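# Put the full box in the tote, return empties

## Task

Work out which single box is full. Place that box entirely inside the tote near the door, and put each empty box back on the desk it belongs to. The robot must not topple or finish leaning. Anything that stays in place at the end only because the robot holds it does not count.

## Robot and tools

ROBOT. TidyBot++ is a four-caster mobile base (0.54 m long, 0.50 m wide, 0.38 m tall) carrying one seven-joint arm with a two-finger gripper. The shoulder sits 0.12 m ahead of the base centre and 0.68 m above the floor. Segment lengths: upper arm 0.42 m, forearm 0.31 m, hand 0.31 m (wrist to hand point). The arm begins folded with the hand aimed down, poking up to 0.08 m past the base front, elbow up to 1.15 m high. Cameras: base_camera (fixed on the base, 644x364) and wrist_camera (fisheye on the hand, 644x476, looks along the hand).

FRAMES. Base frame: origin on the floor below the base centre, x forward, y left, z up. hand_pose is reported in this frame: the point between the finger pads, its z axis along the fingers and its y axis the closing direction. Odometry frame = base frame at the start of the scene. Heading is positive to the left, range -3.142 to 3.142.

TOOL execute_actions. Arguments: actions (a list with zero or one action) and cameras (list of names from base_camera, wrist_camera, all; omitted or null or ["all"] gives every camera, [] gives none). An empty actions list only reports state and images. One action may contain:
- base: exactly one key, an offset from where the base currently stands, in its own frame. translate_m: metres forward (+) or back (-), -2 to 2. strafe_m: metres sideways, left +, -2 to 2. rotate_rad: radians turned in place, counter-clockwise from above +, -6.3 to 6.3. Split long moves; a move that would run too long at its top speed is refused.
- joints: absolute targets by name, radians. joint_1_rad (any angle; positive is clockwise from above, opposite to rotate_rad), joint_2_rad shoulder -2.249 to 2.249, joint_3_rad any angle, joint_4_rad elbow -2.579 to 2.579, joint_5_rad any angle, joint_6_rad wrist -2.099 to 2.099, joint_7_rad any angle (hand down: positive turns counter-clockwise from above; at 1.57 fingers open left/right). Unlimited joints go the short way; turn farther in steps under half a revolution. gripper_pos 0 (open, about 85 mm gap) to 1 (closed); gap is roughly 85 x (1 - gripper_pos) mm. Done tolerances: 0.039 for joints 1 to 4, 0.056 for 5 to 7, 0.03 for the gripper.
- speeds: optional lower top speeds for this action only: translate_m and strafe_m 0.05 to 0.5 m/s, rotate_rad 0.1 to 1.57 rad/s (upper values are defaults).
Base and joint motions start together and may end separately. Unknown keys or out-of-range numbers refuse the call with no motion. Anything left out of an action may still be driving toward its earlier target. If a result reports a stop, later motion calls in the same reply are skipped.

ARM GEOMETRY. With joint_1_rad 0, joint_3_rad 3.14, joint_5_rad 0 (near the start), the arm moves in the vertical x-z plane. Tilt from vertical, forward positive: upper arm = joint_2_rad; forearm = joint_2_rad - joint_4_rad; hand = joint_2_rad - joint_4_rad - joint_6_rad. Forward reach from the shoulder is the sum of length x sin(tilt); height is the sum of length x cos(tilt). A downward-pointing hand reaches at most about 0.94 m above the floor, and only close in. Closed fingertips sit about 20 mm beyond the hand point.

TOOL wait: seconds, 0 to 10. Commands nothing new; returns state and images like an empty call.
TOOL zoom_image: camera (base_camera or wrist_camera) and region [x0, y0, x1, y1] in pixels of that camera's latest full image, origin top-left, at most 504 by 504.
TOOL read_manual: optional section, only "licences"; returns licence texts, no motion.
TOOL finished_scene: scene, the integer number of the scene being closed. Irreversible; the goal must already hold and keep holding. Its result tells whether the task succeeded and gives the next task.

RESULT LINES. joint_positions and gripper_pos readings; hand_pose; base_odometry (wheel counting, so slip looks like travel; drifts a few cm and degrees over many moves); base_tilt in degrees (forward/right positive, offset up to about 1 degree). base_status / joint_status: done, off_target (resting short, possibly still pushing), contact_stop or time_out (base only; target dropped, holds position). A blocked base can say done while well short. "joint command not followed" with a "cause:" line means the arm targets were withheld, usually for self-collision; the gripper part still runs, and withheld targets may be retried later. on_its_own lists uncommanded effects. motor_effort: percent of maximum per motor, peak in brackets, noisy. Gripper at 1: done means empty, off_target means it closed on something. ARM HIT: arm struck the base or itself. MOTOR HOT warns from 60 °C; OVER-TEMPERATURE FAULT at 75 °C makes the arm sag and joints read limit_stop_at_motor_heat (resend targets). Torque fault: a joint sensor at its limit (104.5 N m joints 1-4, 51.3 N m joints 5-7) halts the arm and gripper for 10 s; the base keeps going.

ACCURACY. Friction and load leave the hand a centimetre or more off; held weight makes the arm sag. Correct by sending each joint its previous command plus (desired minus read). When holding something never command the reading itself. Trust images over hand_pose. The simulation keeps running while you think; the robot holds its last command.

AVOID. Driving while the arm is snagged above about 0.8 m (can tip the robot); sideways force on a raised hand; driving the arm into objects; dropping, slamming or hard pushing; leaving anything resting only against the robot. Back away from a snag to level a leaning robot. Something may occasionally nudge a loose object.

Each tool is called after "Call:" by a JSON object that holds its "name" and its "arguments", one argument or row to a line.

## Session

Call:
{"name": "execute_actions", "arguments": {
  "actions": []
}}

Scene clock: 0.00 s.
base_odometry: x=+0.000 y=+0.000 heading=+0.000 (m, m, rad; odometry frame)
base_tilt: forward=-0.5 right=-0.1 (deg)
base_status: not commanded
joint_positions: joint_1_rad=-0.005 joint_2_rad=-0.402 joint_3_rad=+3.146 joint_4_rad=-2.515 joint_5_rad=-0.027 joint_6_rad=-0.917 joint_7_rad=+1.575 gripper_pos=+0.000
joint_status: not commanded
motor_effort: joint_1_rad=+1 joint_2_rad=-1 joint_3_rad=+1 joint_4_rad=+14 joint_5_rad=-2 joint_6_rad=+1 joint_7_rad=+0 (%)
hand_pose: x=+0.2585 y=+0.0084 z=+0.5977 quat_wxyz=(-0.012, +0.998, -0.005, +0.056) (m; base frame)
pictures: base_camera, wrist_camera
camera_calibration (this result's frames):
wrist_camera: T_world_to_cam=[[-0.0360309, -0.998665, -0.0370236, 0.0441275], [-0.994057, 0.0396237, -0.101392, 0.376833], [0.102724, 0.0331503, -0.994157, 0.706359], [0, 0, 0, 1]] pos_world=[0.303624, 0.00572105, 0.742074]
Images, in order (width x height): base_camera 644x364, wrist_camera 644x476.

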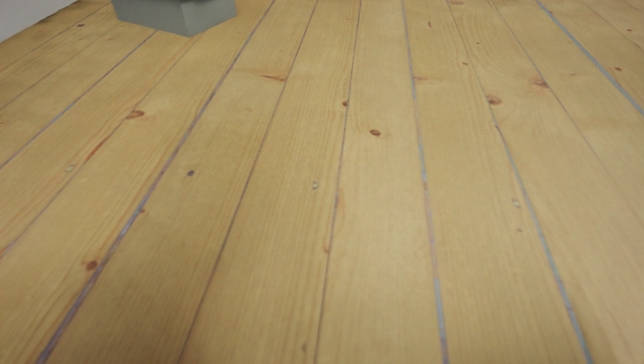

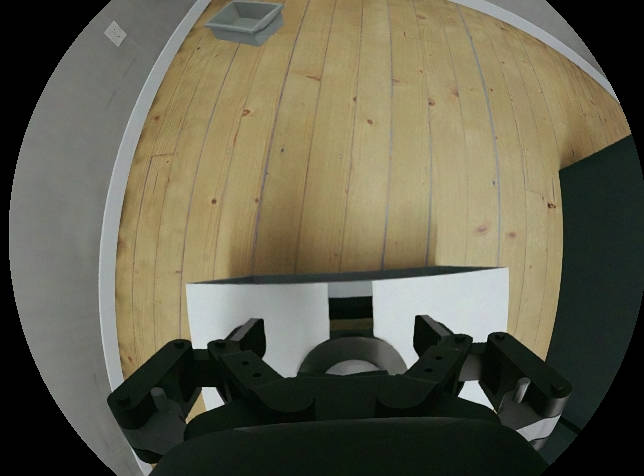

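Tote ahead-left at about (1.05, 0.35). Look around.

Call:
{"name": "execute_actions", "arguments": {
  "actions": [
    {"joints":{"joint_2_rad":-0.5,"joint_4_rad":-1.5,"joint_6_rad":-0.9}}
  ],
  "cameras": ["wrist_camera"]
}}

Call:
{"name": "execute_actions", "arguments": {
  "actions": [
    {"joints":{"joint_1_rad":1.6},"speeds":{}}
  ],
  "cameras": ["wrist_camera"]
}}

Call:
{"name": "execute_actions", "arguments": {
  "actions": [
    {"joints":{"joint_1_rad":1.6}}
  ],
  "cameras": ["wrist_camera"]
}}

Call:
{"name": "execute_actions", "arguments": {
  "actions": [
    {"joints":{"joint_1_rad":3.1}}
  ],
  "cameras": ["wrist_camera"]
}}

Scene clock: 2.73 s.
base_odometry: x=+0.000 y=+0.000 heading=+0.000 (m, m, rad; odometry frame)
base_tilt: forward=-0.5 right=-0.1 (deg)
base_status: not commanded
joint_positions: joint_1_rad=-0.005 joint_2_rad=-0.489 joint_3_rad=+3.146 joint_4_rad=-1.522 joint_5_rad=-0.027 joint_6_rad=-0.917 joint_7_rad=+1.575 gripper_pos=+0.000
joint_status: all done
motor_effort: joint_1_rad=+1(1) joint_2_rad=-2(5) joint_3_rad=+1(1) joint_4_rad=+21(22) joint_5_rad=-1(1) joint_6_rad=+9(8) joint_7_rad=+0(0) (%)
hand_pose: x=+0.4805 y=+0.0079 z=+1.0990 quat_wxyz=(-0.014, +0.828, +0.001, +0.561) (m; base frame)
pictures: wrist_camera
camera_calibration (this result's frames):
wrist_camera: T_world_to_cam=[[0.0152312, -0.998546, -0.0517126, 0.061689], [-0.379777, 0.0420655, -0.924121, 1.25736], [0.924953, 0.0337147, -0.378584, 0.110342], [0, 0, 0, 1]] pos_world=[0.374515, 0.00498777, 1.20692]
Images, in order (width x height): wrist_camera 644x476.

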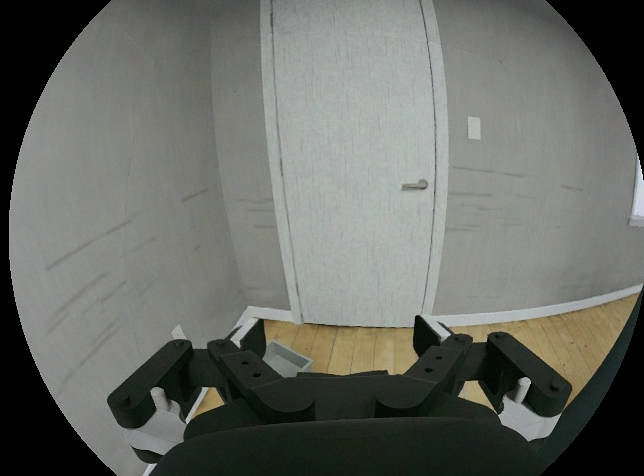

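action 0: "speeds" must be an object that gives a speed for at least one key that is commanded beside it, as in {"translate_m": 0.5}; or leave "speeds" out

Scene clock: 5.57 s.
base_odometry: x=+0.000 y=+0.000 heading=+0.000 (m, m, rad; odometry frame)
base_tilt: forward=-0.4 right=-0.1 (deg)
base_status: not commanded
joint_positions: joint_1_rad=+1.585 joint_2_rad=-0.489 joint_3_rad=+3.146 joint_4_rad=-1.522 joint_5_rad=-0.027 joint_6_rad=-0.917 joint_7_rad=+1.575 gripper_pos=+0.000
joint_status: all done
motor_effort: joint_1_rad=+1(0) joint_2_rad=-2(2) joint_3_rad=+1(1) joint_4_rad=+21(21) joint_5_rad=-1(1) joint_6_rad=+9(9) joint_7_rad=+0(0) (%)
hand_pose: x=+0.1198 y=-0.3616 z=+1.0990 quat_wxyz=(+0.391, +0.580, -0.590, +0.402) (m; base frame)
pictures: wrist_camera
camera_calibration (this result's frames):
wrist_camera: T_world_to_cam=[[-0.998652, 0.00441378, -0.0517129, 0.182341], [0.049528, 0.378876, -0.924121, 1.20627], [0.0155139, -0.925437, -0.378584, 0.218565], [0, 0, 0, 1]] pos_world=[0.118961, -0.255564, 1.20692]
Images, in order (width x height): wrist_camera 644x476.

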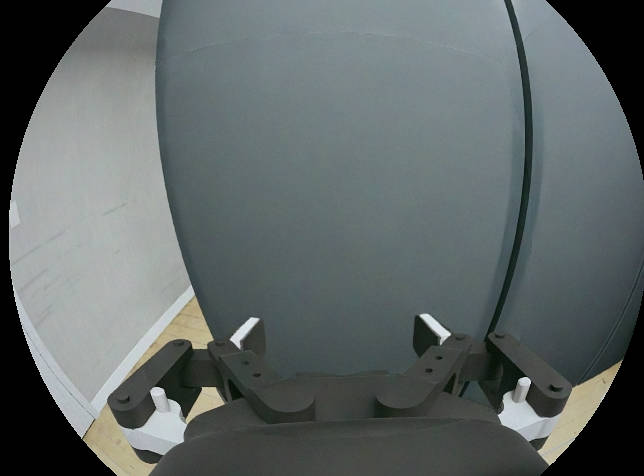

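Scene clock: 8.30 s.
base_odometry: x=+0.000 y=+0.000 heading=+0.000 (m, m, rad; odometry frame)
base_tilt: forward=-0.4 right=-0.1 (deg)
base_status: not commanded
joint_positions: joint_1_rad=+3.085 joint_2_rad=-0.489 joint_3_rad=+3.146 joint_4_rad=-1.522 joint_5_rad=-0.027 joint_6_rad=-0.917 joint_7_rad=+1.575 gripper_pos=+0.000
joint_status: all done
motor_effort: joint_1_rad=+0(1) joint_2_rad=-2(2) joint_3_rad=+1(1) joint_4_rad=+21(21) joint_5_rad=-2(1) joint_6_rad=+9(9) joint_7_rad=+0(0) (%)
hand_pose: x=-0.2416 y=-0.0264 z=+1.0990 quat_wxyz=(+0.560, +0.022, -0.827, +0.028) (m; base frame)
pictures: wrist_camera
camera_calibration (this result's frames):
wrist_camera: T_world_to_cam=[[-0.0663518, 0.996455, -0.0517126, 0.0713974], [0.381433, -0.02256, -0.924121, 1.16678], [-0.922012, -0.081042, -0.378584, 0.330131], [0, 0, 0, 1]] pos_world=[-0.135924, -0.0180675, 1.20692]
Images, in order (width x height): wrist_camera 644x476.

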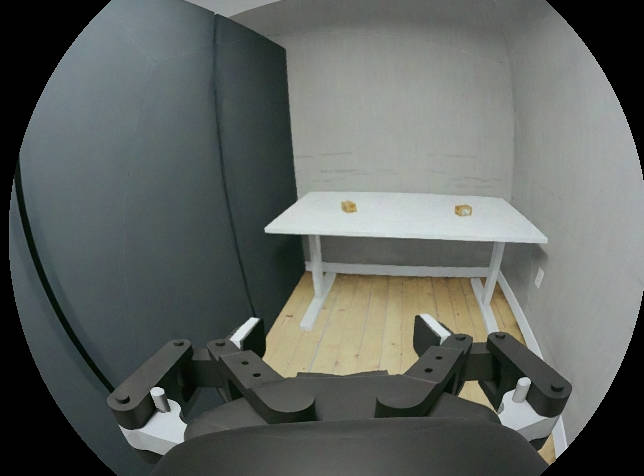

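Call:
{"name": "execute_actions", "arguments": {
  "actions": [
    {"base":{"rotate_rad":-3.14},"joints":{"joint_1_rad":0.0,"joint_2_rad":0.0,"joint_4_rad":-1.3,"joint_6_rad":-0.55},"speeds":{"rotate_rad":1.3}}
  ]
}}

Scene clock: 12.50 s.
base_odometry: x=+0.000 y=+0.000 heading=-3.140 (m, m, rad; odometry frame)
base_tilt: forward=-0.4 right=-0.1 (deg)
base_status: done
joint_positions: joint_1_rad=+0.009 joint_2_rad=-0.014 joint_3_rad=+3.146 joint_4_rad=-1.329 joint_5_rad=-0.027 joint_6_rad=-0.575 joint_7_rad=+1.575 gripper_pos=+0.000
joint_status: all done
motor_effort: joint_1_rad=+1(2) joint_2_rad=-20(21) joint_3_rad=+0(2) joint_4_rad=+23(23) joint_5_rad=-1(2) joint_6_rad=+9(9) joint_7_rad=+0(0) (%)
hand_pose: x=+0.7129 y=-0.0017 z=+1.0845 quat_wxyz=(-0.008, +0.810, -0.008, +0.586) (m; base frame)
pictures: base_camera, wrist_camera
camera_calibration (this result's frames):
wrist_camera: T_world_to_cam=[[-0.00459218, -0.998593, -0.0528305, 0.0632104], [-0.32183, 0.0514961, -0.945396, 1.31444], [0.946786, 0.012661, -0.321614, -0.187194], [0, 0, 0, 1]] pos_world=[0.600551, -0.00219718, 1.18581]
Images, in order (width x height): base_camera 644x364, wrist_camera 644x476.

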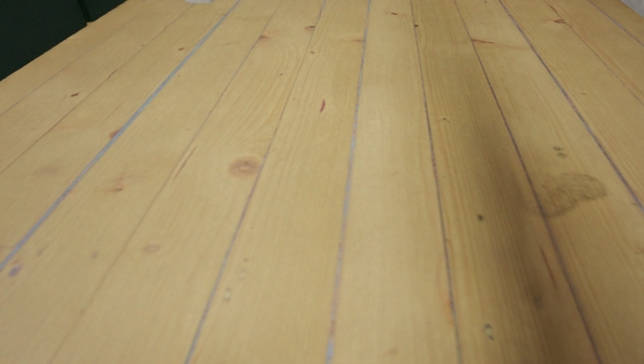

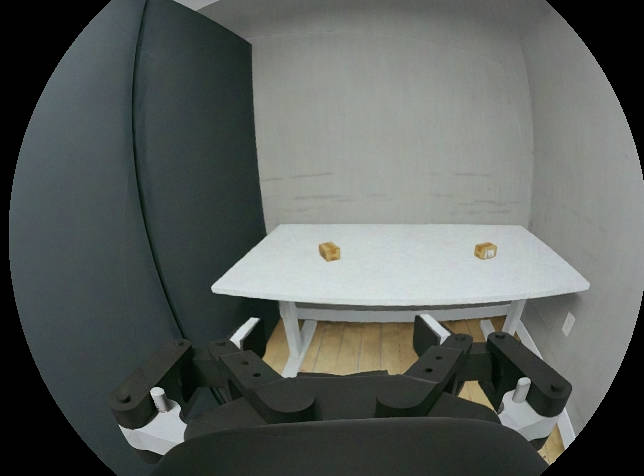

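Call:
{"name": "execute_actions", "arguments": {
  "actions": [
    {"base":{"translate_m":0.85},"joints":{"joint_2_rad":0.35,"joint_4_rad":-0.8,"joint_6_rad":-1.8},"speeds":{"translate_m":0.35}}
  ]
}}

Scene clock: 16.80 s.
base_odometry: x=-0.850 y=-0.001 heading=-3.140 (m, m, rad; odometry frame)
base_tilt: forward=-0.4 right=-0.1 (deg)
base_status: done
joint_positions: joint_1_rad=+0.009 joint_2_rad=+0.348 joint_3_rad=+3.146 joint_4_rad=-0.826 joint_5_rad=-0.027 joint_6_rad=-1.782 joint_7_rad=+1.575 gripper_pos=+0.000
joint_status: all done
motor_effort: joint_1_rad=+1(2) joint_2_rad=-29(29) joint_3_rad=+0(1) joint_4_rad=+18(23) joint_5_rad=-1(1) joint_6_rad=+2(9) joint_7_rad=+0(0) (%)
hand_pose: x=+0.6100 y=+0.0037 z=+0.8927 quat_wxyz=(-0.011, +0.996, +0.000, +0.092) (m; base frame)
pictures: base_camera, wrist_camera
camera_calibration (this result's frames):
wrist_camera: T_world_to_cam=[[-0.0246787, -0.998988, -0.0376156, 0.0566697], [-0.98423, 0.0308726, -0.174179, 0.815308], [0.175164, 0.0327239, -0.983995, 0.910425], [0, 0, 0, 1]] pos_world=[0.644376, 0.00164889, 1.04]
Images, in order (width x height): base_camera 644x364, wrist_camera 644x476.

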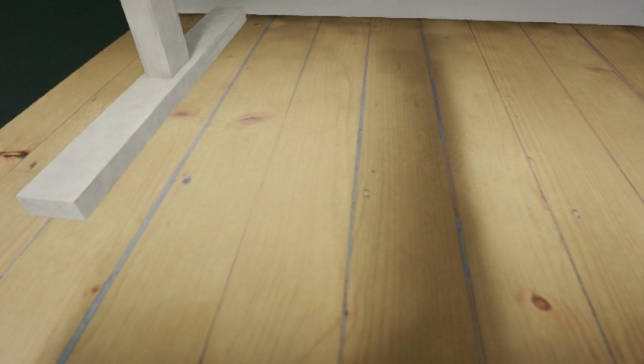

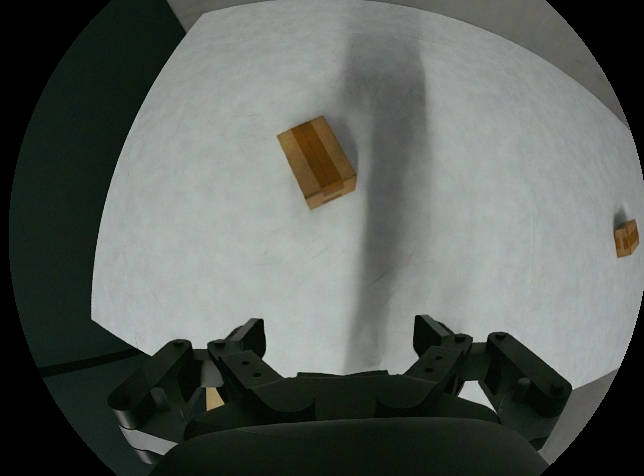

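Call:
{"name": "execute_actions", "arguments": {
  "actions": [
    {"base":{"translate_m":0.2},"joints":{"joint_1_rad":-0.03,"joint_2_rad":0.40,"joint_4_rad":-1.0,"joint_6_rad":-1.73,"joint_7_rad":2.01},"speeds":{"translate_m":0.15}}
  ]
}}

Scene clock: 19.77 s.
base_odometry: x=-1.050 y=-0.001 heading=-3.141 (m, m, rad; odometry frame)
base_tilt: forward=-0.4 right=-0.1 (deg)
base_status: done
joint_positions: joint_1_rad=-0.014 joint_2_rad=+0.401 joint_3_rad=+3.146 joint_4_rad=-0.980 joint_5_rad=-0.027 joint_6_rad=-1.751 joint_7_rad=+1.988 gripper_pos=+0.000
joint_status: all done
motor_effort: joint_1_rad=+1(1) joint_2_rad=-30(33) joint_3_rad=+0(0) joint_4_rad=+17(17) joint_5_rad=-2(1) joint_6_rad=+1(4) joint_7_rad=+0(0) (%)
hand_pose: x=+0.5948 y=+0.0150 z=+0.8172 quat_wxyz=(-0.011, +0.977, +0.215, +0.007) (m; base frame)
pictures: base_camera, wrist_camera
camera_calibration (this result's frames):
wrist_camera: T_world_to_cam=[[0.39263, -0.919232, -0.0292247, -0.191581], [-0.91969, -0.392545, -0.0088204, 0.619691], [-0.00336402, 0.0303408, -0.999534, 0.957309], [0, 0, 0, 1]] pos_world=[0.648365, 0.0381035, 0.956729]
Images, in order (width x height): base_camera 644x364, wrist_camera 644x476.

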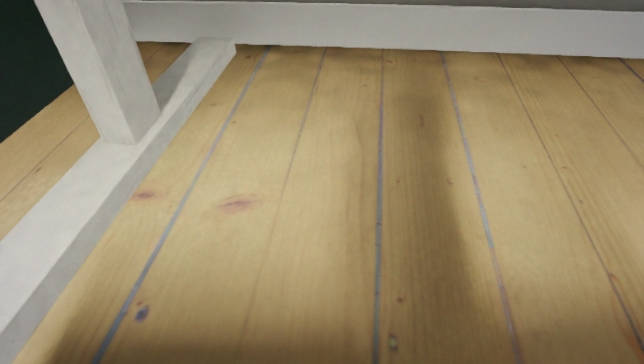

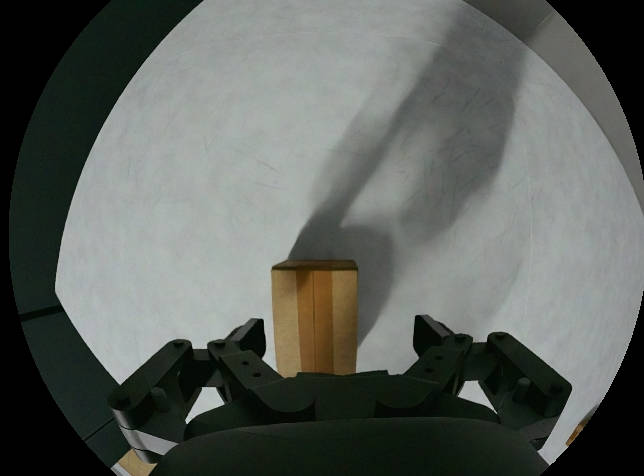

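Call:
{"name": "execute_actions", "arguments": {
  "actions": [
    {"joints":{"joint_1_rad":-0.09,"joint_2_rad":0.43,"joint_6_rad":-1.65,"joint_4_rad":-1.06}}
  ],
  "cameras": ["wrist_camera"]
}}

Scene clock: 21.37 s.
base_odometry: x=-1.050 y=-0.001 heading=-3.141 (m, m, rad; odometry frame)
base_tilt: forward=-0.4 right=-0.1 (deg)
base_status: not commanded
joint_positions: joint_1_rad=-0.083 joint_2_rad=+0.425 joint_3_rad=+3.146 joint_4_rad=-1.036 joint_5_rad=-0.027 joint_6_rad=-1.671 joint_7_rad=+1.988 gripper_pos=+0.000
joint_status: all done
motor_effort: joint_1_rad=+1(3) joint_2_rad=-29(32) joint_3_rad=+0(1) joint_4_rad=+17(17) joint_5_rad=-1(2) joint_6_rad=+1(1) joint_7_rad=+0(0) (%)
hand_pose: x=+0.6056 y=+0.0489 z=+0.7883 quat_wxyz=(-0.012, +0.969, +0.247, +0.007) (m; base frame)
pictures: wrist_camera
camera_calibration (this result's frames):
wrist_camera: T_world_to_cam=[[0.45324, -0.890903, -0.0294161, -0.203438], [-0.891373, -0.453182, -0.00897533, 0.628616], [-0.00533471, 0.0302887, -0.999527, 0.928643], [0, 0, 0, 1]] pos_world=[0.657491, 0.0755062, 0.927862]
Images, in order (width x height): wrist_camera 644x476.

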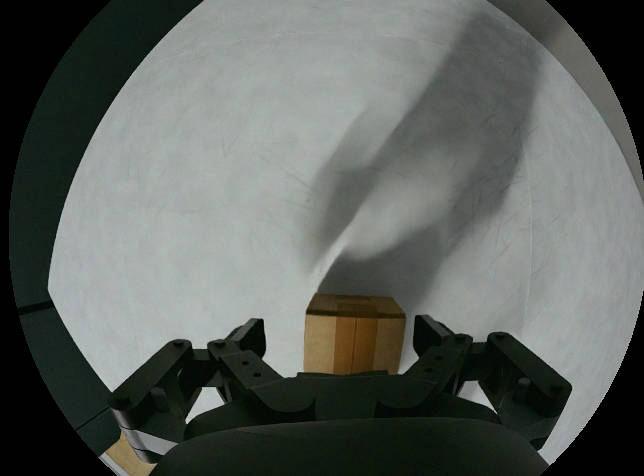

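Call:
{"name": "execute_actions", "arguments": {
  "actions": [
    {"joints":{"joint_1_rad":-0.045,"joint_2_rad":0.365,"joint_6_rad":-1.58,"joint_4_rad":-1.16,"joint_7_rad":2.03}}
  ],
  "cameras": ["wrist_camera"]
}}

Scene clock: 22.57 s.
base_odometry: x=-1.050 y=-0.001 heading=-3.141 (m, m, rad; odometry frame)
base_tilt: forward=-0.4 right=-0.1 (deg)
base_status: not commanded
joint_positions: joint_1_rad=-0.057 joint_2_rad=+0.377 joint_3_rad=+3.146 joint_4_rad=-1.136 joint_5_rad=-0.027 joint_6_rad=-1.604 joint_7_rad=+2.002 gripper_pos=+0.000
joint_status: all done
motor_effort: joint_1_rad=+1(0) joint_2_rad=-28(31) joint_3_rad=+0(0) joint_4_rad=+18(19) joint_5_rad=-1(2) joint_6_rad=+1(1) joint_7_rad=+0(1) (%)
hand_pose: x=+0.5942 y=+0.0351 z=+0.7804 quat_wxyz=(-0.010, +0.971, +0.240, +0.015) (m; base frame)
pictures: wrist_camera
camera_calibration (this result's frames):
wrist_camera: T_world_to_cam=[[0.440986, -0.897212, -0.0232812, -0.208032], [-0.897446, -0.440483, -0.023803, 0.626903], [0.0111014, 0.0313904, -0.999446, 0.911208], [0, 0, 0, 1]] pos_world=[0.644235, 0.0608876, 0.920782]
Images, in order (width x height): wrist_camera 644x476.

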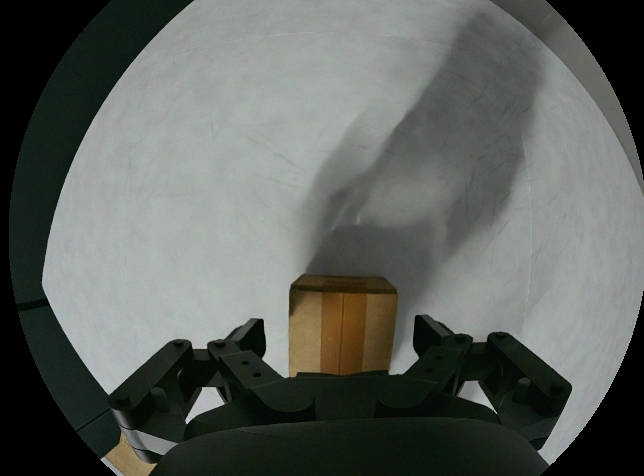

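Centred. Lower further.

Call:
{"name": "execute_actions", "arguments": {
  "actions": [
    {"joints":{"joint_6_rad":-1.48,"joint_4_rad":-1.27}}
  ],
  "cameras": ["wrist_camera"]
}}

Call:
{"name": "execute_actions", "arguments": {
  "actions": [
    {"joints":{"gripper_pos":1}}
  ],
  "cameras": ["wrist_camera"]
}}

Call:
{"name": "execute_actions", "arguments": {
  "actions": [
    {"joints":{"joint_6_rad":-1.62,"joint_4_rad":-1.12}}
  ],
  "cameras": ["wrist_camera"]
}}

Scene clock: 23.70 s.
base_odometry: x=-1.050 y=-0.001 heading=-3.141 (m, m, rad; odometry frame)
base_tilt: forward=-0.4 right=-0.1 (deg)
base_status: not commanded
joint_positions: joint_1_rad=-0.057 joint_2_rad=+0.374 joint_3_rad=+3.146 joint_4_rad=-1.248 joint_5_rad=-0.027 joint_6_rad=-1.503 joint_7_rad=+2.002 gripper_pos=+0.000
joint_status: all done
motor_effort: joint_1_rad=+1(1) joint_2_rad=-28(30) joint_3_rad=+0(0) joint_4_rad=+17(18) joint_5_rad=-2(2) joint_6_rad=+1(1) joint_7_rad=+0(0) (%)
hand_pose: x=+0.5906 y=+0.0349 z=+0.7460 quat_wxyz=(-0.011, +0.971, +0.239, +0.010) (m; base frame)
pictures: wrist_camera
camera_calibration (this result's frames):
wrist_camera: T_world_to_cam=[[0.438276, -0.898436, -0.0269596, -0.203078], [-0.898838, -0.438017, -0.0152008, 0.617031], [0.0018482, 0.0308945, -0.999521, 0.882421], [0, 0, 0, 1]] pos_world=[0.641985, 0.0605555, 0.885903]
Images, in order (width x height): wrist_camera 644x476.

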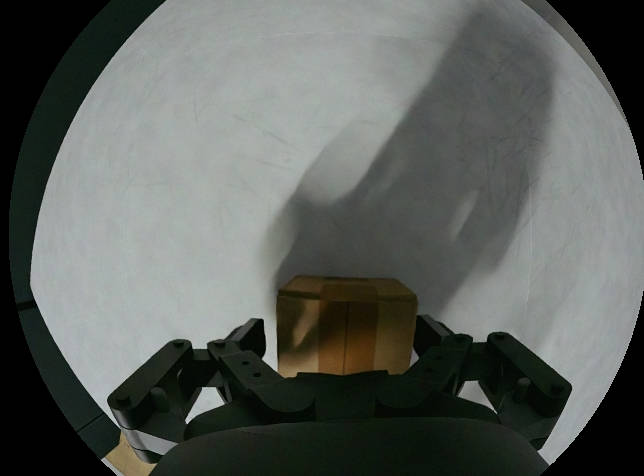

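Scene clock: 24.80 s.
base_odometry: x=-1.050 y=-0.001 heading=-3.141 (m, m, rad; odometry frame)
base_tilt: forward=-0.4 right=-0.1 (deg)
base_status: not commanded
joint_positions: joint_1_rad=-0.057 joint_2_rad=+0.366 joint_3_rad=+3.146 joint_4_rad=-1.249 joint_5_rad=-0.027 joint_6_rad=-1.503 joint_7_rad=+2.002 gripper_pos=+0.347
joint_status: gripper_pos off_target (ended at +0.347, target +1.000)
motor_effort: joint_1_rad=+1(2) joint_2_rad=-29(29) joint_3_rad=+0(0) joint_4_rad=+17(17) joint_5_rad=-2(1) joint_6_rad=+1(3) joint_7_rad=+0(0) (%)
hand_pose: x=+0.5900 y=+0.0349 z=+0.7495 quat_wxyz=(-0.010, +0.971, +0.239, +0.014) (m; base frame)
pictures: wrist_camera
camera_calibration (this result's frames):
wrist_camera: T_world_to_cam=[[0.438459, -0.898431, -0.0239922, -0.205081], [-0.898701, -0.437996, -0.0222759, 0.621746], [0.00950482, 0.0313289, -0.999464, 0.881357], [0, 0, 0, 1]] pos_world=[0.640307, 0.0604593, 0.889814]
Images, in order (width x height): wrist_camera 644x476.

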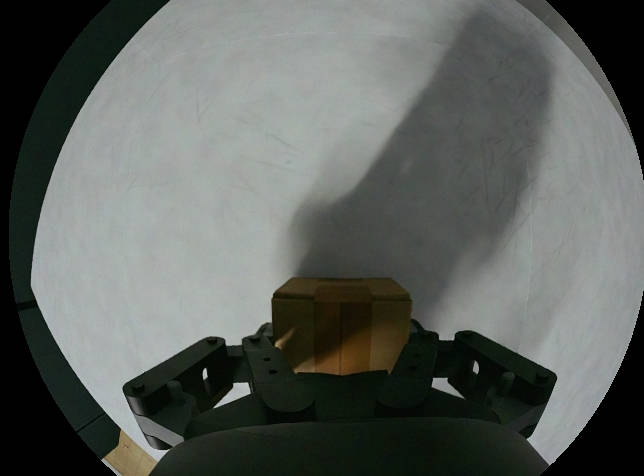

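Scene clock: 25.87 s.
base_odometry: x=-1.050 y=-0.001 heading=-3.141 (m, m, rad; odometry frame)
base_tilt: forward=-0.4 right=-0.1 (deg)
base_status: not commanded
joint_positions: joint_1_rad=-0.057 joint_2_rad=+0.366 joint_3_rad=+3.146 joint_4_rad=-1.142 joint_5_rad=-0.027 joint_6_rad=-1.597 joint_7_rad=+2.002 gripper_pos=+0.347
joint_status: all done
motor_effort: joint_1_rad=+1(1) joint_2_rad=-28(30) joint_3_rad=+0(0) joint_4_rad=+18(19) joint_5_rad=-1(2) joint_6_rad=+1(1) joint_7_rad=+0(0) (%)
hand_pose: x=+0.5934 y=+0.0351 z=+0.7835 quat_wxyz=(-0.009, +0.970, +0.240, +0.020) (m; base frame)
pictures: wrist_camera
camera_calibration (this result's frames):
wrist_camera: T_world_to_cam=[[0.441058, -0.897279, -0.0189567, -0.211099], [-0.897204, -0.440302, -0.034049, 0.634163], [0.0222048, 0.0320256, -0.99924, 0.907541], [0, 0, 0, 1]] pos_world=[0.641929, 0.0607442, 0.924442]
Images, in order (width x height): wrist_camera 644x476.

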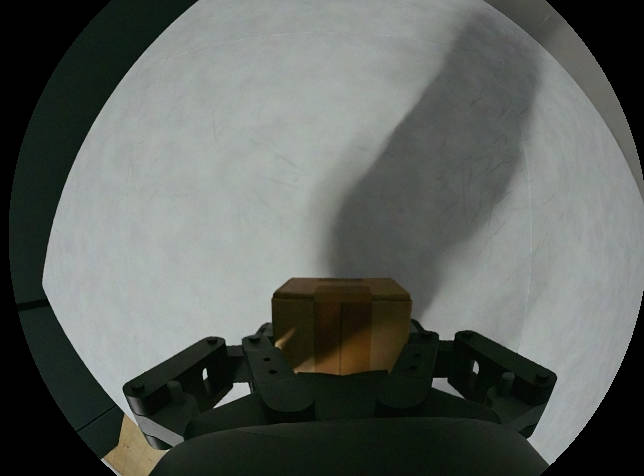

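Call:
{"name": "execute_actions", "arguments": {
  "actions": [
    {"joints":{"joint_6_rad":-1.48,"joint_4_rad":-1.27}}
  ],
  "cameras": []
}}

Call:
{"name": "execute_actions", "arguments": {
  "actions": [
    {"joints":{"gripper_pos":0}}
  ],
  "cameras": []
}}

Call:
{"name": "execute_actions", "arguments": {
  "actions": [
    {"joints":{"joint_6_rad":-1.75,"joint_4_rad":-0.95,"joint_1_rad":0,"joint_7_rad":1.57}}
  ],
  "cameras": []
}}

Call:
{"name": "execute_actions", "arguments": {
  "actions": [
    {"base":{"translate_m":-0.2},"speeds":{"translate_m":0.2}}
  ],
  "cameras": []
}}

Call:
{"name": "execute_actions", "arguments": {
  "actions": [
    {"base":{"strafe_m":-0.45},"speeds":{"strafe_m":0.2}}
  ]
}}

Scene clock: 27.40 s.
base_odometry: x=-1.050 y=-0.001 heading=-3.141 (m, m, rad; odometry frame)
base_tilt: forward=-0.4 right=-0.1 (deg)
base_status: not commanded
joint_positions: joint_1_rad=-0.057 joint_2_rad=+0.366 joint_3_rad=+3.146 joint_4_rad=-1.249 joint_5_rad=-0.027 joint_6_rad=-1.503 joint_7_rad=+2.002 gripper_pos=+0.347
joint_status: all done
motor_effort: joint_1_rad=+1(1) joint_2_rad=-28(30) joint_3_rad=+0(0) joint_4_rad=+16(19) joint_5_rad=-1(1) joint_6_rad=+1(0) joint_7_rad=+0(0) (%)
hand_pose: x=+0.5898 y=+0.0348 z=+0.7494 quat_wxyz=(-0.010, +0.971, +0.239, +0.014) (m; base frame)
pictures: none
No camera images: the call's "cameras" was empty. Leave "cameras" out to get every camera's image.

Scene clock: 28.50 s.
base_odometry: x=-1.050 y=-0.001 heading=-3.141 (m, m, rad; odometry frame)
base_tilt: forward=-0.4 right=-0.1 (deg)
base_status: not commanded
joint_positions: joint_1_rad=-0.057 joint_2_rad=+0.366 joint_3_rad=+3.146 joint_4_rad=-1.249 joint_5_rad=-0.027 joint_6_rad=-1.503 joint_7_rad=+2.002 gripper_pos=+0.000
joint_status: all done
motor_effort: joint_1_rad=+1(1) joint_2_rad=-28(29) joint_3_rad=+0(0) joint_4_rad=+18(18) joint_5_rad=-2(1) joint_6_rad=+1(1) joint_7_rad=+0(0) (%)
hand_pose: x=+0.5898 y=+0.0348 z=+0.7494 quat_wxyz=(-0.010, +0.971, +0.239, +0.014) (m; base frame)
pictures: none
No camera images: the call's "cameras" was empty. Leave "cameras" out to get every camera's image.

Scene clock: 29.93 s.
base_odometry: x=-1.050 y=-0.001 heading=-3.141 (m, m, rad; odometry frame)
base_tilt: forward=-0.4 right=-0.1 (deg)
base_status: not commanded
joint_positions: joint_1_rad=-0.016 joint_2_rad=+0.366 joint_3_rad=+3.146 joint_4_rad=-0.974 joint_5_rad=-0.027 joint_6_rad=-1.727 joint_7_rad=+1.594 gripper_pos=+0.000
joint_status: all done
motor_effort: joint_1_rad=+1(0) joint_2_rad=-29(30) joint_3_rad=+0(0) joint_4_rad=+18(19) joint_5_rad=+0(1) joint_6_rad=+1(2) joint_7_rad=+0(0) (%)
hand_pose: x=+0.5985 y=+0.0160 z=+0.8362 quat_wxyz=(-0.012, +0.999, +0.021, +0.037) (m; base frame)
pictures: none
No camera images: the call's "cameras" was empty. Leave "cameras" out to get every camera's image.

Scene clock: 31.70 s.
base_odometry: x=-0.850 y=-0.001 heading=-3.141 (m, m, rad; odometry frame)
base_tilt: forward=-0.4 right=-0.1 (deg)
base_status: done
joint_positions: joint_1_rad=-0.015 joint_2_rad=+0.365 joint_3_rad=+3.146 joint_4_rad=-0.974 joint_5_rad=-0.027 joint_6_rad=-1.729 joint_7_rad=+1.594 gripper_pos=+0.000
joint_status: not commanded
motor_effort: joint_1_rad=+1(1) joint_2_rad=-28(32) joint_3_rad=+0(0) joint_4_rad=+17(17) joint_5_rad=-1(2) joint_6_rad=+1(2) joint_7_rad=+0(0) (%)
hand_pose: x=+0.5978 y=+0.0153 z=+0.8370 quat_wxyz=(-0.012, +0.999, +0.020, +0.037) (m; base frame)
pictures: none
No camera images: the call's "cameras" was empty. Leave "cameras" out to get every camera's image.

Scene clock: 34.73 s.
base_odometry: x=-0.850 y=+0.449 heading=-3.141 (m, m, rad; odometry frame)
base_tilt: forward=-0.4 right=-0.1 (deg)
base_status: done
joint_positions: joint_1_rad=-0.005 joint_2_rad=+0.365 joint_3_rad=+3.146 joint_4_rad=-0.974 joint_5_rad=-0.027 joint_6_rad=-1.729 joint_7_rad=+1.594 gripper_pos=+0.000
joint_status: not commanded
motor_effort: joint_1_rad=+0(3) joint_2_rad=-29(28) joint_3_rad=+0(1) joint_4_rad=+18(18) joint_5_rad=-1(2) joint_6_rad=+1(1) joint_7_rad=+0(0) (%)
hand_pose: x=+0.5980 y=+0.0106 z=+0.8370 quat_wxyz=(-0.012, +0.999, +0.015, +0.037) (m; base frame)
pictures: base_camera, wrist_camera
camera_calibration (this result's frames):
wrist_camera: T_world_to_cam=[[0.00296132, -0.999386, -0.0349102, 0.0423584], [-0.997904, -0.0006967, -0.0647044, 0.71049], [0.0646403, 0.0350287, -0.997294, 0.934708], [0, 0, 0, 1]] pos_world=[0.648456, 0.0100858, 0.979629]
Images, in order (width x height): base_camera 644x364, wrist_camera 644x476.

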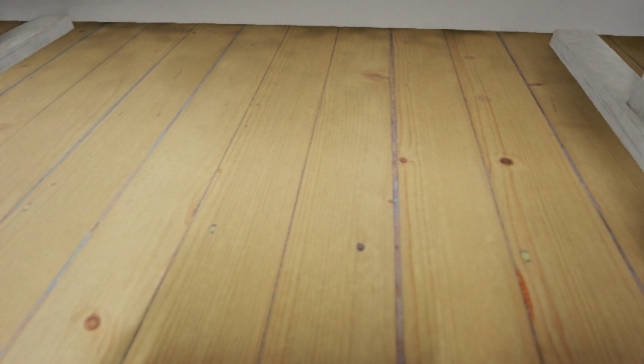

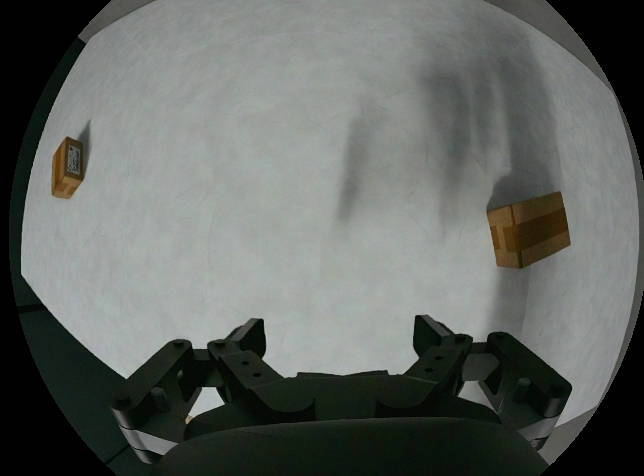

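Call:
{"name": "execute_actions", "arguments": {
  "actions": [
    {"base":{"strafe_m":-0.19},"joints":{"joint_7_rad":0.26},"speeds":{"strafe_m":0.15}}
  ],
  "cameras": []
}}

Call:
{"name": "execute_actions", "arguments": {
  "actions": [
    {"base":{"translate_m":0.08},"speeds":{"translate_m":0.1}}
  ]
}}

Scene clock: 37.27 s.
base_odometry: x=-0.850 y=+0.639 heading=-3.141 (m, m, rad; odometry frame)
base_tilt: forward=-0.4 right=-0.1 (deg)
base_status: done
joint_positions: joint_1_rad=-0.002 joint_2_rad=+0.365 joint_3_rad=+3.146 joint_4_rad=-0.974 joint_5_rad=-0.027 joint_6_rad=-1.729 joint_7_rad=+0.264 gripper_pos=+0.000
joint_status: all done
motor_effort: joint_1_rad=+1(4) joint_2_rad=-28(29) joint_3_rad=+0(1) joint_4_rad=+18(17) joint_5_rad=-2(1) joint_6_rad=+1(1) joint_7_rad=+0(0) (%)
hand_pose: x=+0.5980 y=+0.0093 z=+0.8370 quat_wxyz=(-0.033, +0.795, -0.606, +0.022) (m; base frame)
pictures: none
No camera images: the call's "cameras" was empty. Leave "cameras" out to get every camera's image.

Scene clock: 38.63 s.
base_odometry: x=-0.930 y=+0.639 heading=-3.142 (m, m, rad; odometry frame)
base_tilt: forward=-0.4 right=-0.1 (deg)
base_status: done
joint_positions: joint_1_rad=-0.002 joint_2_rad=+0.366 joint_3_rad=+3.146 joint_4_rad=-0.973 joint_5_rad=-0.027 joint_6_rad=-1.730 joint_7_rad=+0.264 gripper_pos=+0.000
joint_status: not commanded
motor_effort: joint_1_rad=+1(0) joint_2_rad=-28(32) joint_3_rad=+0(0) joint_4_rad=+17(18) joint_5_rad=-1(1) joint_6_rad=+1(2) joint_7_rad=+0(1) (%)
hand_pose: x=+0.5981 y=+0.0093 z=+0.8365 quat_wxyz=(-0.032, +0.795, -0.606, +0.021) (m; base frame)
pictures: base_camera, wrist_camera
camera_calibration (this result's frames):
wrist_camera: T_world_to_cam=[[-0.968122, -0.235202, -0.0861334, 0.657574], [-0.23745, 0.971256, 0.0167175, 0.178606], [0.0797256, 0.036637, -0.996143, 0.924244], [0, 0, 0, 1]] pos_world=[0.605336, -0.0526707, 0.974333]
Images, in order (width x height): base_camera 644x364, wrist_camera 644x476.

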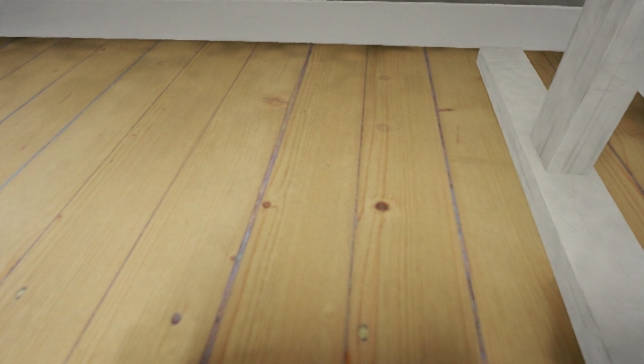

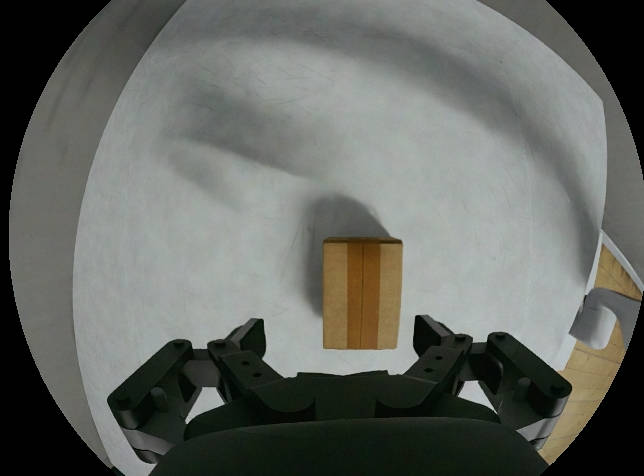

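Call:
{"name": "execute_actions", "arguments": {
  "actions": [
    {"joints":{"joint_1_rad":0.05,"joint_6_rad":-1.58,"joint_4_rad":-1.16}}
  ],
  "cameras": ["wrist_camera"]
}}

Scene clock: 40.37 s.
base_odometry: x=-0.930 y=+0.639 heading=-3.142 (m, m, rad; odometry frame)
base_tilt: forward=-0.4 right=-0.1 (deg)
base_status: not commanded
joint_positions: joint_1_rad=+0.036 joint_2_rad=+0.366 joint_3_rad=+3.146 joint_4_rad=-1.137 joint_5_rad=-0.027 joint_6_rad=-1.603 joint_7_rad=+0.264 gripper_pos=+0.000
joint_status: all done
motor_effort: joint_1_rad=+0(1) joint_2_rad=-29(30) joint_3_rad=+0(0) joint_4_rad=+17(18) joint_5_rad=-1(2) joint_6_rad=+1(1) joint_7_rad=+0(0) (%)
hand_pose: x=+0.5943 y=-0.0087 z=+0.7848 quat_wxyz=(-0.021, +0.782, -0.623, +0.006) (m; base frame)
pictures: wrist_camera
camera_calibration (this result's frames):
wrist_camera: T_world_to_cam=[[-0.979587, -0.194829, -0.0495112, 0.623578], [-0.196274, 0.980199, 0.0261788, 0.16421], [0.0434304, 0.0353622, -0.99843, 0.896998], [0, 0, 0, 1]] pos_world=[0.604122, -0.0711871, 0.922165]
Images, in order (width x height): wrist_camera 644x476.

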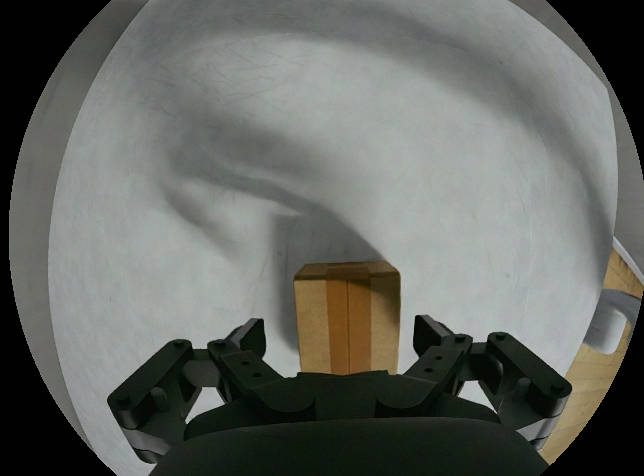

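Good. Lower, grip, lift.

Call:
{"name": "execute_actions", "arguments": {
  "actions": [
    {"joints":{"joint_6_rad":-1.48,"joint_4_rad":-1.27,"joint_7_rad":0.30}}
  ],
  "cameras": ["wrist_camera"]
}}

Call:
{"name": "execute_actions", "arguments": {
  "actions": [
    {"joints":{"gripper_pos":1}}
  ],
  "cameras": []
}}

Call:
{"name": "execute_actions", "arguments": {
  "actions": [
    {"joints":{"joint_6_rad":-1.62,"joint_4_rad":-1.12}}
  ],
  "cameras": ["wrist_camera"]
}}

Scene clock: 41.57 s.
base_odometry: x=-0.930 y=+0.639 heading=-3.142 (m, m, rad; odometry frame)
base_tilt: forward=-0.4 right=+0.0 (deg)
base_status: not commanded
joint_positions: joint_1_rad=+0.036 joint_2_rad=+0.366 joint_3_rad=+3.146 joint_4_rad=-1.248 joint_5_rad=-0.027 joint_6_rad=-1.503 joint_7_rad=+0.272 gripper_pos=+0.000
joint_status: all done
motor_effort: joint_1_rad=+1(0) joint_2_rad=-28(30) joint_3_rad=+0(0) joint_4_rad=+17(19) joint_5_rad=-2(1) joint_6_rad=+1(1) joint_7_rad=+0(0) (%)
hand_pose: x=+0.5912 y=-0.0086 z=+0.7498 quat_wxyz=(-0.017, +0.784, -0.621, +0.002) (m; base frame)
pictures: wrist_camera
camera_calibration (this result's frames):
wrist_camera: T_world_to_cam=[[-0.978952, -0.20035, -0.0388977, 0.610516], [-0.201508, 0.979071, 0.0285504, 0.165786], [0.0323636, 0.0357877, -0.998835, 0.869058], [0, 0, 0, 1]] pos_world=[0.602948, -0.0711011, 0.887061]
Images, in order (width x height): wrist_camera 644x476.

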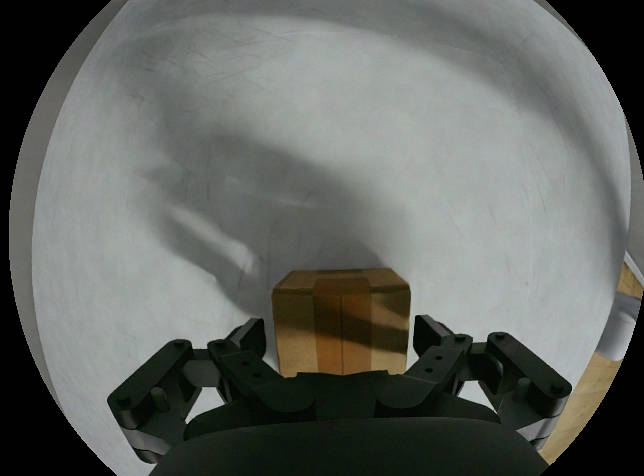

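Scene clock: 42.67 s.
base_odometry: x=-0.930 y=+0.639 heading=-3.142 (m, m, rad; odometry frame)
base_tilt: forward=-0.4 right=-0.1 (deg)
base_status: not commanded
joint_positions: joint_1_rad=+0.036 joint_2_rad=+0.362 joint_3_rad=+3.146 joint_4_rad=-1.250 joint_5_rad=-0.027 joint_6_rad=-1.503 joint_7_rad=+0.272 gripper_pos=+0.346
joint_status: gripper_pos off_target (ended at +0.346, target +1.000)
motor_effort: joint_1_rad=+1(1) joint_2_rad=-29(29) joint_3_rad=+0(0) joint_4_rad=+18(18) joint_5_rad=-1(1) joint_6_rad=+1(3) joint_7_rad=+0(0) (%)
hand_pose: x=+0.5907 y=-0.0086 z=+0.7512 quat_wxyz=(-0.018, +0.784, -0.621, +0.003) (m; base frame)
pictures: none
No camera images: the call's "cameras" was empty. Leave "cameras" out to get every camera's image.

Scene clock: 43.73 s.
base_odometry: x=-0.930 y=+0.639 heading=-3.142 (m, m, rad; odometry frame)
base_tilt: forward=-0.4 right=-0.1 (deg)
base_status: not commanded
joint_positions: joint_1_rad=+0.036 joint_2_rad=+0.362 joint_3_rad=+3.146 joint_4_rad=-1.142 joint_5_rad=-0.027 joint_6_rad=-1.598 joint_7_rad=+0.272 gripper_pos=+0.346
joint_status: all done
motor_effort: joint_1_rad=+1(0) joint_2_rad=-28(30) joint_3_rad=+0(0) joint_4_rad=+18(17) joint_5_rad=-2(0) joint_6_rad=+1(1) joint_7_rad=+0(0) (%)
hand_pose: x=+0.5942 y=-0.0087 z=+0.7851 quat_wxyz=(-0.022, +0.785, -0.619, +0.008) (m; base frame)
pictures: wrist_camera
camera_calibration (this result's frames):
wrist_camera: T_world_to_cam=[[-0.977704, -0.2029, -0.0541016, 0.625943], [-0.204449, 0.978564, 0.0247537, 0.170149], [0.0479194, 0.0352628, -0.998229, 0.894511], [0, 0, 0, 1]] pos_world=[0.603909, -0.0710407, 0.92258]
Images, in order (width x height): wrist_camera 644x476.

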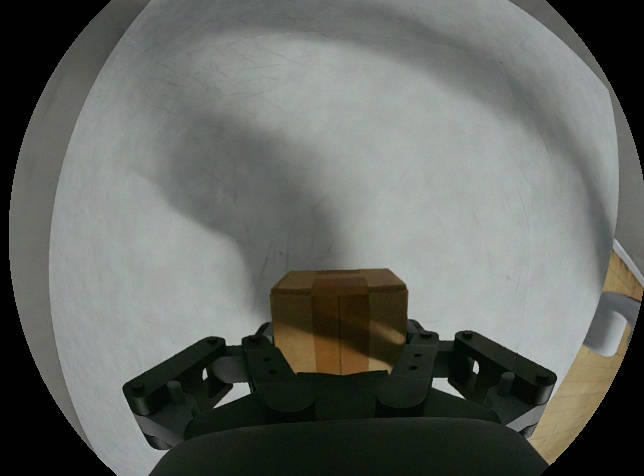

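Call:
{"name": "execute_actions", "arguments": {
  "actions": [
    {"joints":{"joint_6_rad":-1.48,"joint_4_rad":-1.27}}
  ],
  "cameras": []
}}

Call:
{"name": "execute_actions", "arguments": {
  "actions": [
    {"joints":{"gripper_pos":0}}
  ],
  "cameras": []
}}

Call:
{"name": "execute_actions", "arguments": {
  "actions": [
    {"joints":{"joint_6_rad":-1.75,"joint_4_rad":-0.95,"joint_1_rad":0,"joint_7_rad":1.57}}
  ],
  "cameras": []
}}

Call:
{"name": "execute_actions", "arguments": {
  "actions": [
    {"base":{"translate_m":-0.6},"speeds":{"translate_m":0.35}}
  ],
  "cameras": []
}}

Call:
{"name": "execute_actions", "arguments": {
  "actions": [
    {"base":{"strafe_m":0.7},"joints":{"joint_2_rad":-0.5,"joint_4_rad":-1.5,"joint_6_rad":-0.9}}
  ],
  "cameras": []
}}

Call:
{"name": "execute_actions", "arguments": {
  "actions": [
    {"base":{"rotate_rad":3.14},"speeds":{"rotate_rad":1.2}}
  ]
}}

Scene clock: 45.40 s.
base_odometry: x=-0.930 y=+0.639 heading=-3.142 (m, m, rad; odometry frame)
base_tilt: forward=-0.4 right=-0.1 (deg)
base_status: not commanded
joint_positions: joint_1_rad=+0.036 joint_2_rad=+0.363 joint_3_rad=+3.146 joint_4_rad=-1.250 joint_5_rad=-0.027 joint_6_rad=-1.504 joint_7_rad=+0.272 gripper_pos=+0.346
joint_status: all done
motor_effort: joint_1_rad=+0(1) joint_2_rad=-28(29) joint_3_rad=+0(0) joint_4_rad=+18(19) joint_5_rad=-1(1) joint_6_rad=+1(2) joint_7_rad=+0(0) (%)
hand_pose: x=+0.5904 y=-0.0086 z=+0.7508 quat_wxyz=(-0.018, +0.784, -0.621, +0.003) (m; base frame)
pictures: none
No camera images: the call's "cameras" was empty. Leave "cameras" out to get every camera's image.

Scene clock: 46.50 s.
base_odometry: x=-0.930 y=+0.639 heading=-3.142 (m, m, rad; odometry frame)
base_tilt: forward=-0.4 right=-0.1 (deg)
base_status: not commanded
joint_positions: joint_1_rad=+0.036 joint_2_rad=+0.363 joint_3_rad=+3.146 joint_4_rad=-1.250 joint_5_rad=-0.027 joint_6_rad=-1.504 joint_7_rad=+0.272 gripper_pos=+0.000
joint_status: all done
motor_effort: joint_1_rad=+0(0) joint_2_rad=-28(29) joint_3_rad=+0(0) joint_4_rad=+18(18) joint_5_rad=+0(1) joint_6_rad=+1(1) joint_7_rad=+0(0) (%)
hand_pose: x=+0.5904 y=-0.0086 z=+0.7508 quat_wxyz=(-0.018, +0.784, -0.621, +0.003) (m; base frame)
pictures: none
No camera images: the call's "cameras" was empty. Leave "cameras" out to get every camera's image.

Scene clock: 48.13 s.
base_odometry: x=-0.930 y=+0.639 heading=-3.142 (m, m, rad; odometry frame)
base_tilt: forward=-0.4 right=-0.1 (deg)
base_status: not commanded
joint_positions: joint_1_rad=+0.016 joint_2_rad=+0.363 joint_3_rad=+3.146 joint_4_rad=-0.973 joint_5_rad=-0.027 joint_6_rad=-1.727 joint_7_rad=+1.556 gripper_pos=+0.000
joint_status: all done
motor_effort: joint_1_rad=+1(2) joint_2_rad=-28(29) joint_3_rad=+0(0) joint_4_rad=+19(17) joint_5_rad=-2(1) joint_6_rad=+1(2) joint_7_rad=+0(0) (%)
hand_pose: x=+0.5986 y=+0.0006 z=+0.8379 quat_wxyz=(-0.013, +0.999, -0.015, +0.039) (m; base frame)
pictures: none
No camera images: the call's "cameras" was empty. Leave "cameras" out to get every camera's image.

Scene clock: 50.97 s.
base_odometry: x=-0.330 y=+0.640 heading=-3.141 (m, m, rad; odometry frame)
base_tilt: forward=-0.4 right=-0.1 (deg)
base_status: done
joint_positions: joint_1_rad=+0.012 joint_2_rad=+0.365 joint_3_rad=+3.146 joint_4_rad=-0.973 joint_5_rad=-0.027 joint_6_rad=-1.730 joint_7_rad=+1.556 gripper_pos=+0.000
joint_status: not commanded
motor_effort: joint_1_rad=+0(3) joint_2_rad=-28(31) joint_3_rad=+0(1) joint_4_rad=+17(18) joint_5_rad=-2(2) joint_6_rad=+1(2) joint_7_rad=+0(0) (%)
hand_pose: x=+0.5982 y=+0.0026 z=+0.8370 quat_wxyz=(-0.013, +0.999, -0.013, +0.037) (m; base frame)
pictures: none
No camera images: the call's "cameras" was empty. Leave "cameras" out to get every camera's image.

Scene clock: 53.73 s.
base_odometry: x=-0.330 y=-0.060 heading=-3.141 (m, m, rad; odometry frame)
base_tilt: forward=-0.4 right=-0.1 (deg)
base_status: done
joint_positions: joint_1_rad=+0.011 joint_2_rad=-0.495 joint_3_rad=+3.146 joint_4_rad=-1.472 joint_5_rad=-0.027 joint_6_rad=-0.923 joint_7_rad=+1.556 gripper_pos=+0.000
joint_status: all done
motor_effort: joint_1_rad=+1(2) joint_2_rad=-1(30) joint_3_rad=+1(3) joint_4_rad=+20(20) joint_5_rad=-1(2) joint_6_rad=+9(9) joint_7_rad=+0(0) (%)
hand_pose: x=+0.4742 y=+0.0020 z=+1.1279 quat_wxyz=(-0.014, +0.813, -0.013, +0.582) (m; base frame)
pictures: none
No camera images: the call's "cameras" was empty. Leave "cameras" out to get every camera's image.

Scene clock: 57.40 s.
base_odometry: x=-0.330 y=-0.060 heading=-0.002 (m, m, rad; odometry frame)
base_tilt: forward=-0.5 right=-0.1 (deg)
base_status: done
joint_positions: joint_1_rad=+0.011 joint_2_rad=-0.495 joint_3_rad=+3.146 joint_4_rad=-1.473 joint_5_rad=-0.027 joint_6_rad=-0.923 joint_7_rad=+1.556 gripper_pos=+0.000
joint_status: not commanded
motor_effort: joint_1_rad=+1(0) joint_2_rad=-1(2) joint_3_rad=+1(2) joint_4_rad=+20(21) joint_5_rad=-1(2) joint_6_rad=+9(9) joint_7_rad=+0(0) (%)
hand_pose: x=+0.4743 y=+0.0020 z=+1.1272 quat_wxyz=(-0.014, +0.813, -0.013, +0.582) (m; base frame)
pictures: base_camera, wrist_camera
camera_calibration (this result's frames):
wrist_camera: T_world_to_cam=[[-0.00495599, -0.997577, -0.0693984, 0.0868529], [-0.331811, 0.0671079, -0.940956, 1.2775], [0.943333, 0.0183638, -0.33134, 0.0650215], [0, 0, 0, 1]] pos_world=[0.362984, -0.000282213, 1.22965]
Images, in order (width x height): base_camera 644x364, wrist_camera 644x476.

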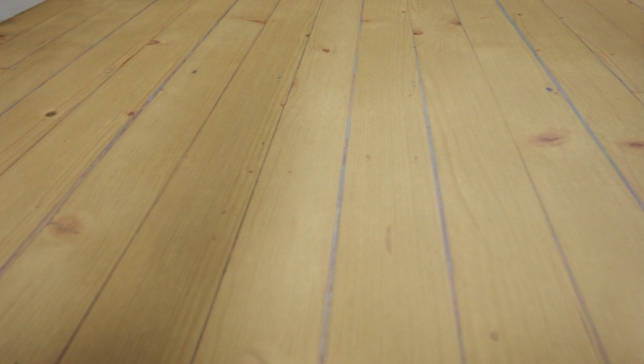

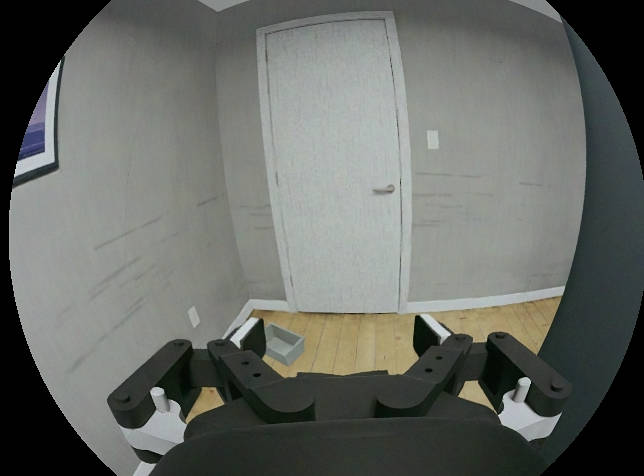

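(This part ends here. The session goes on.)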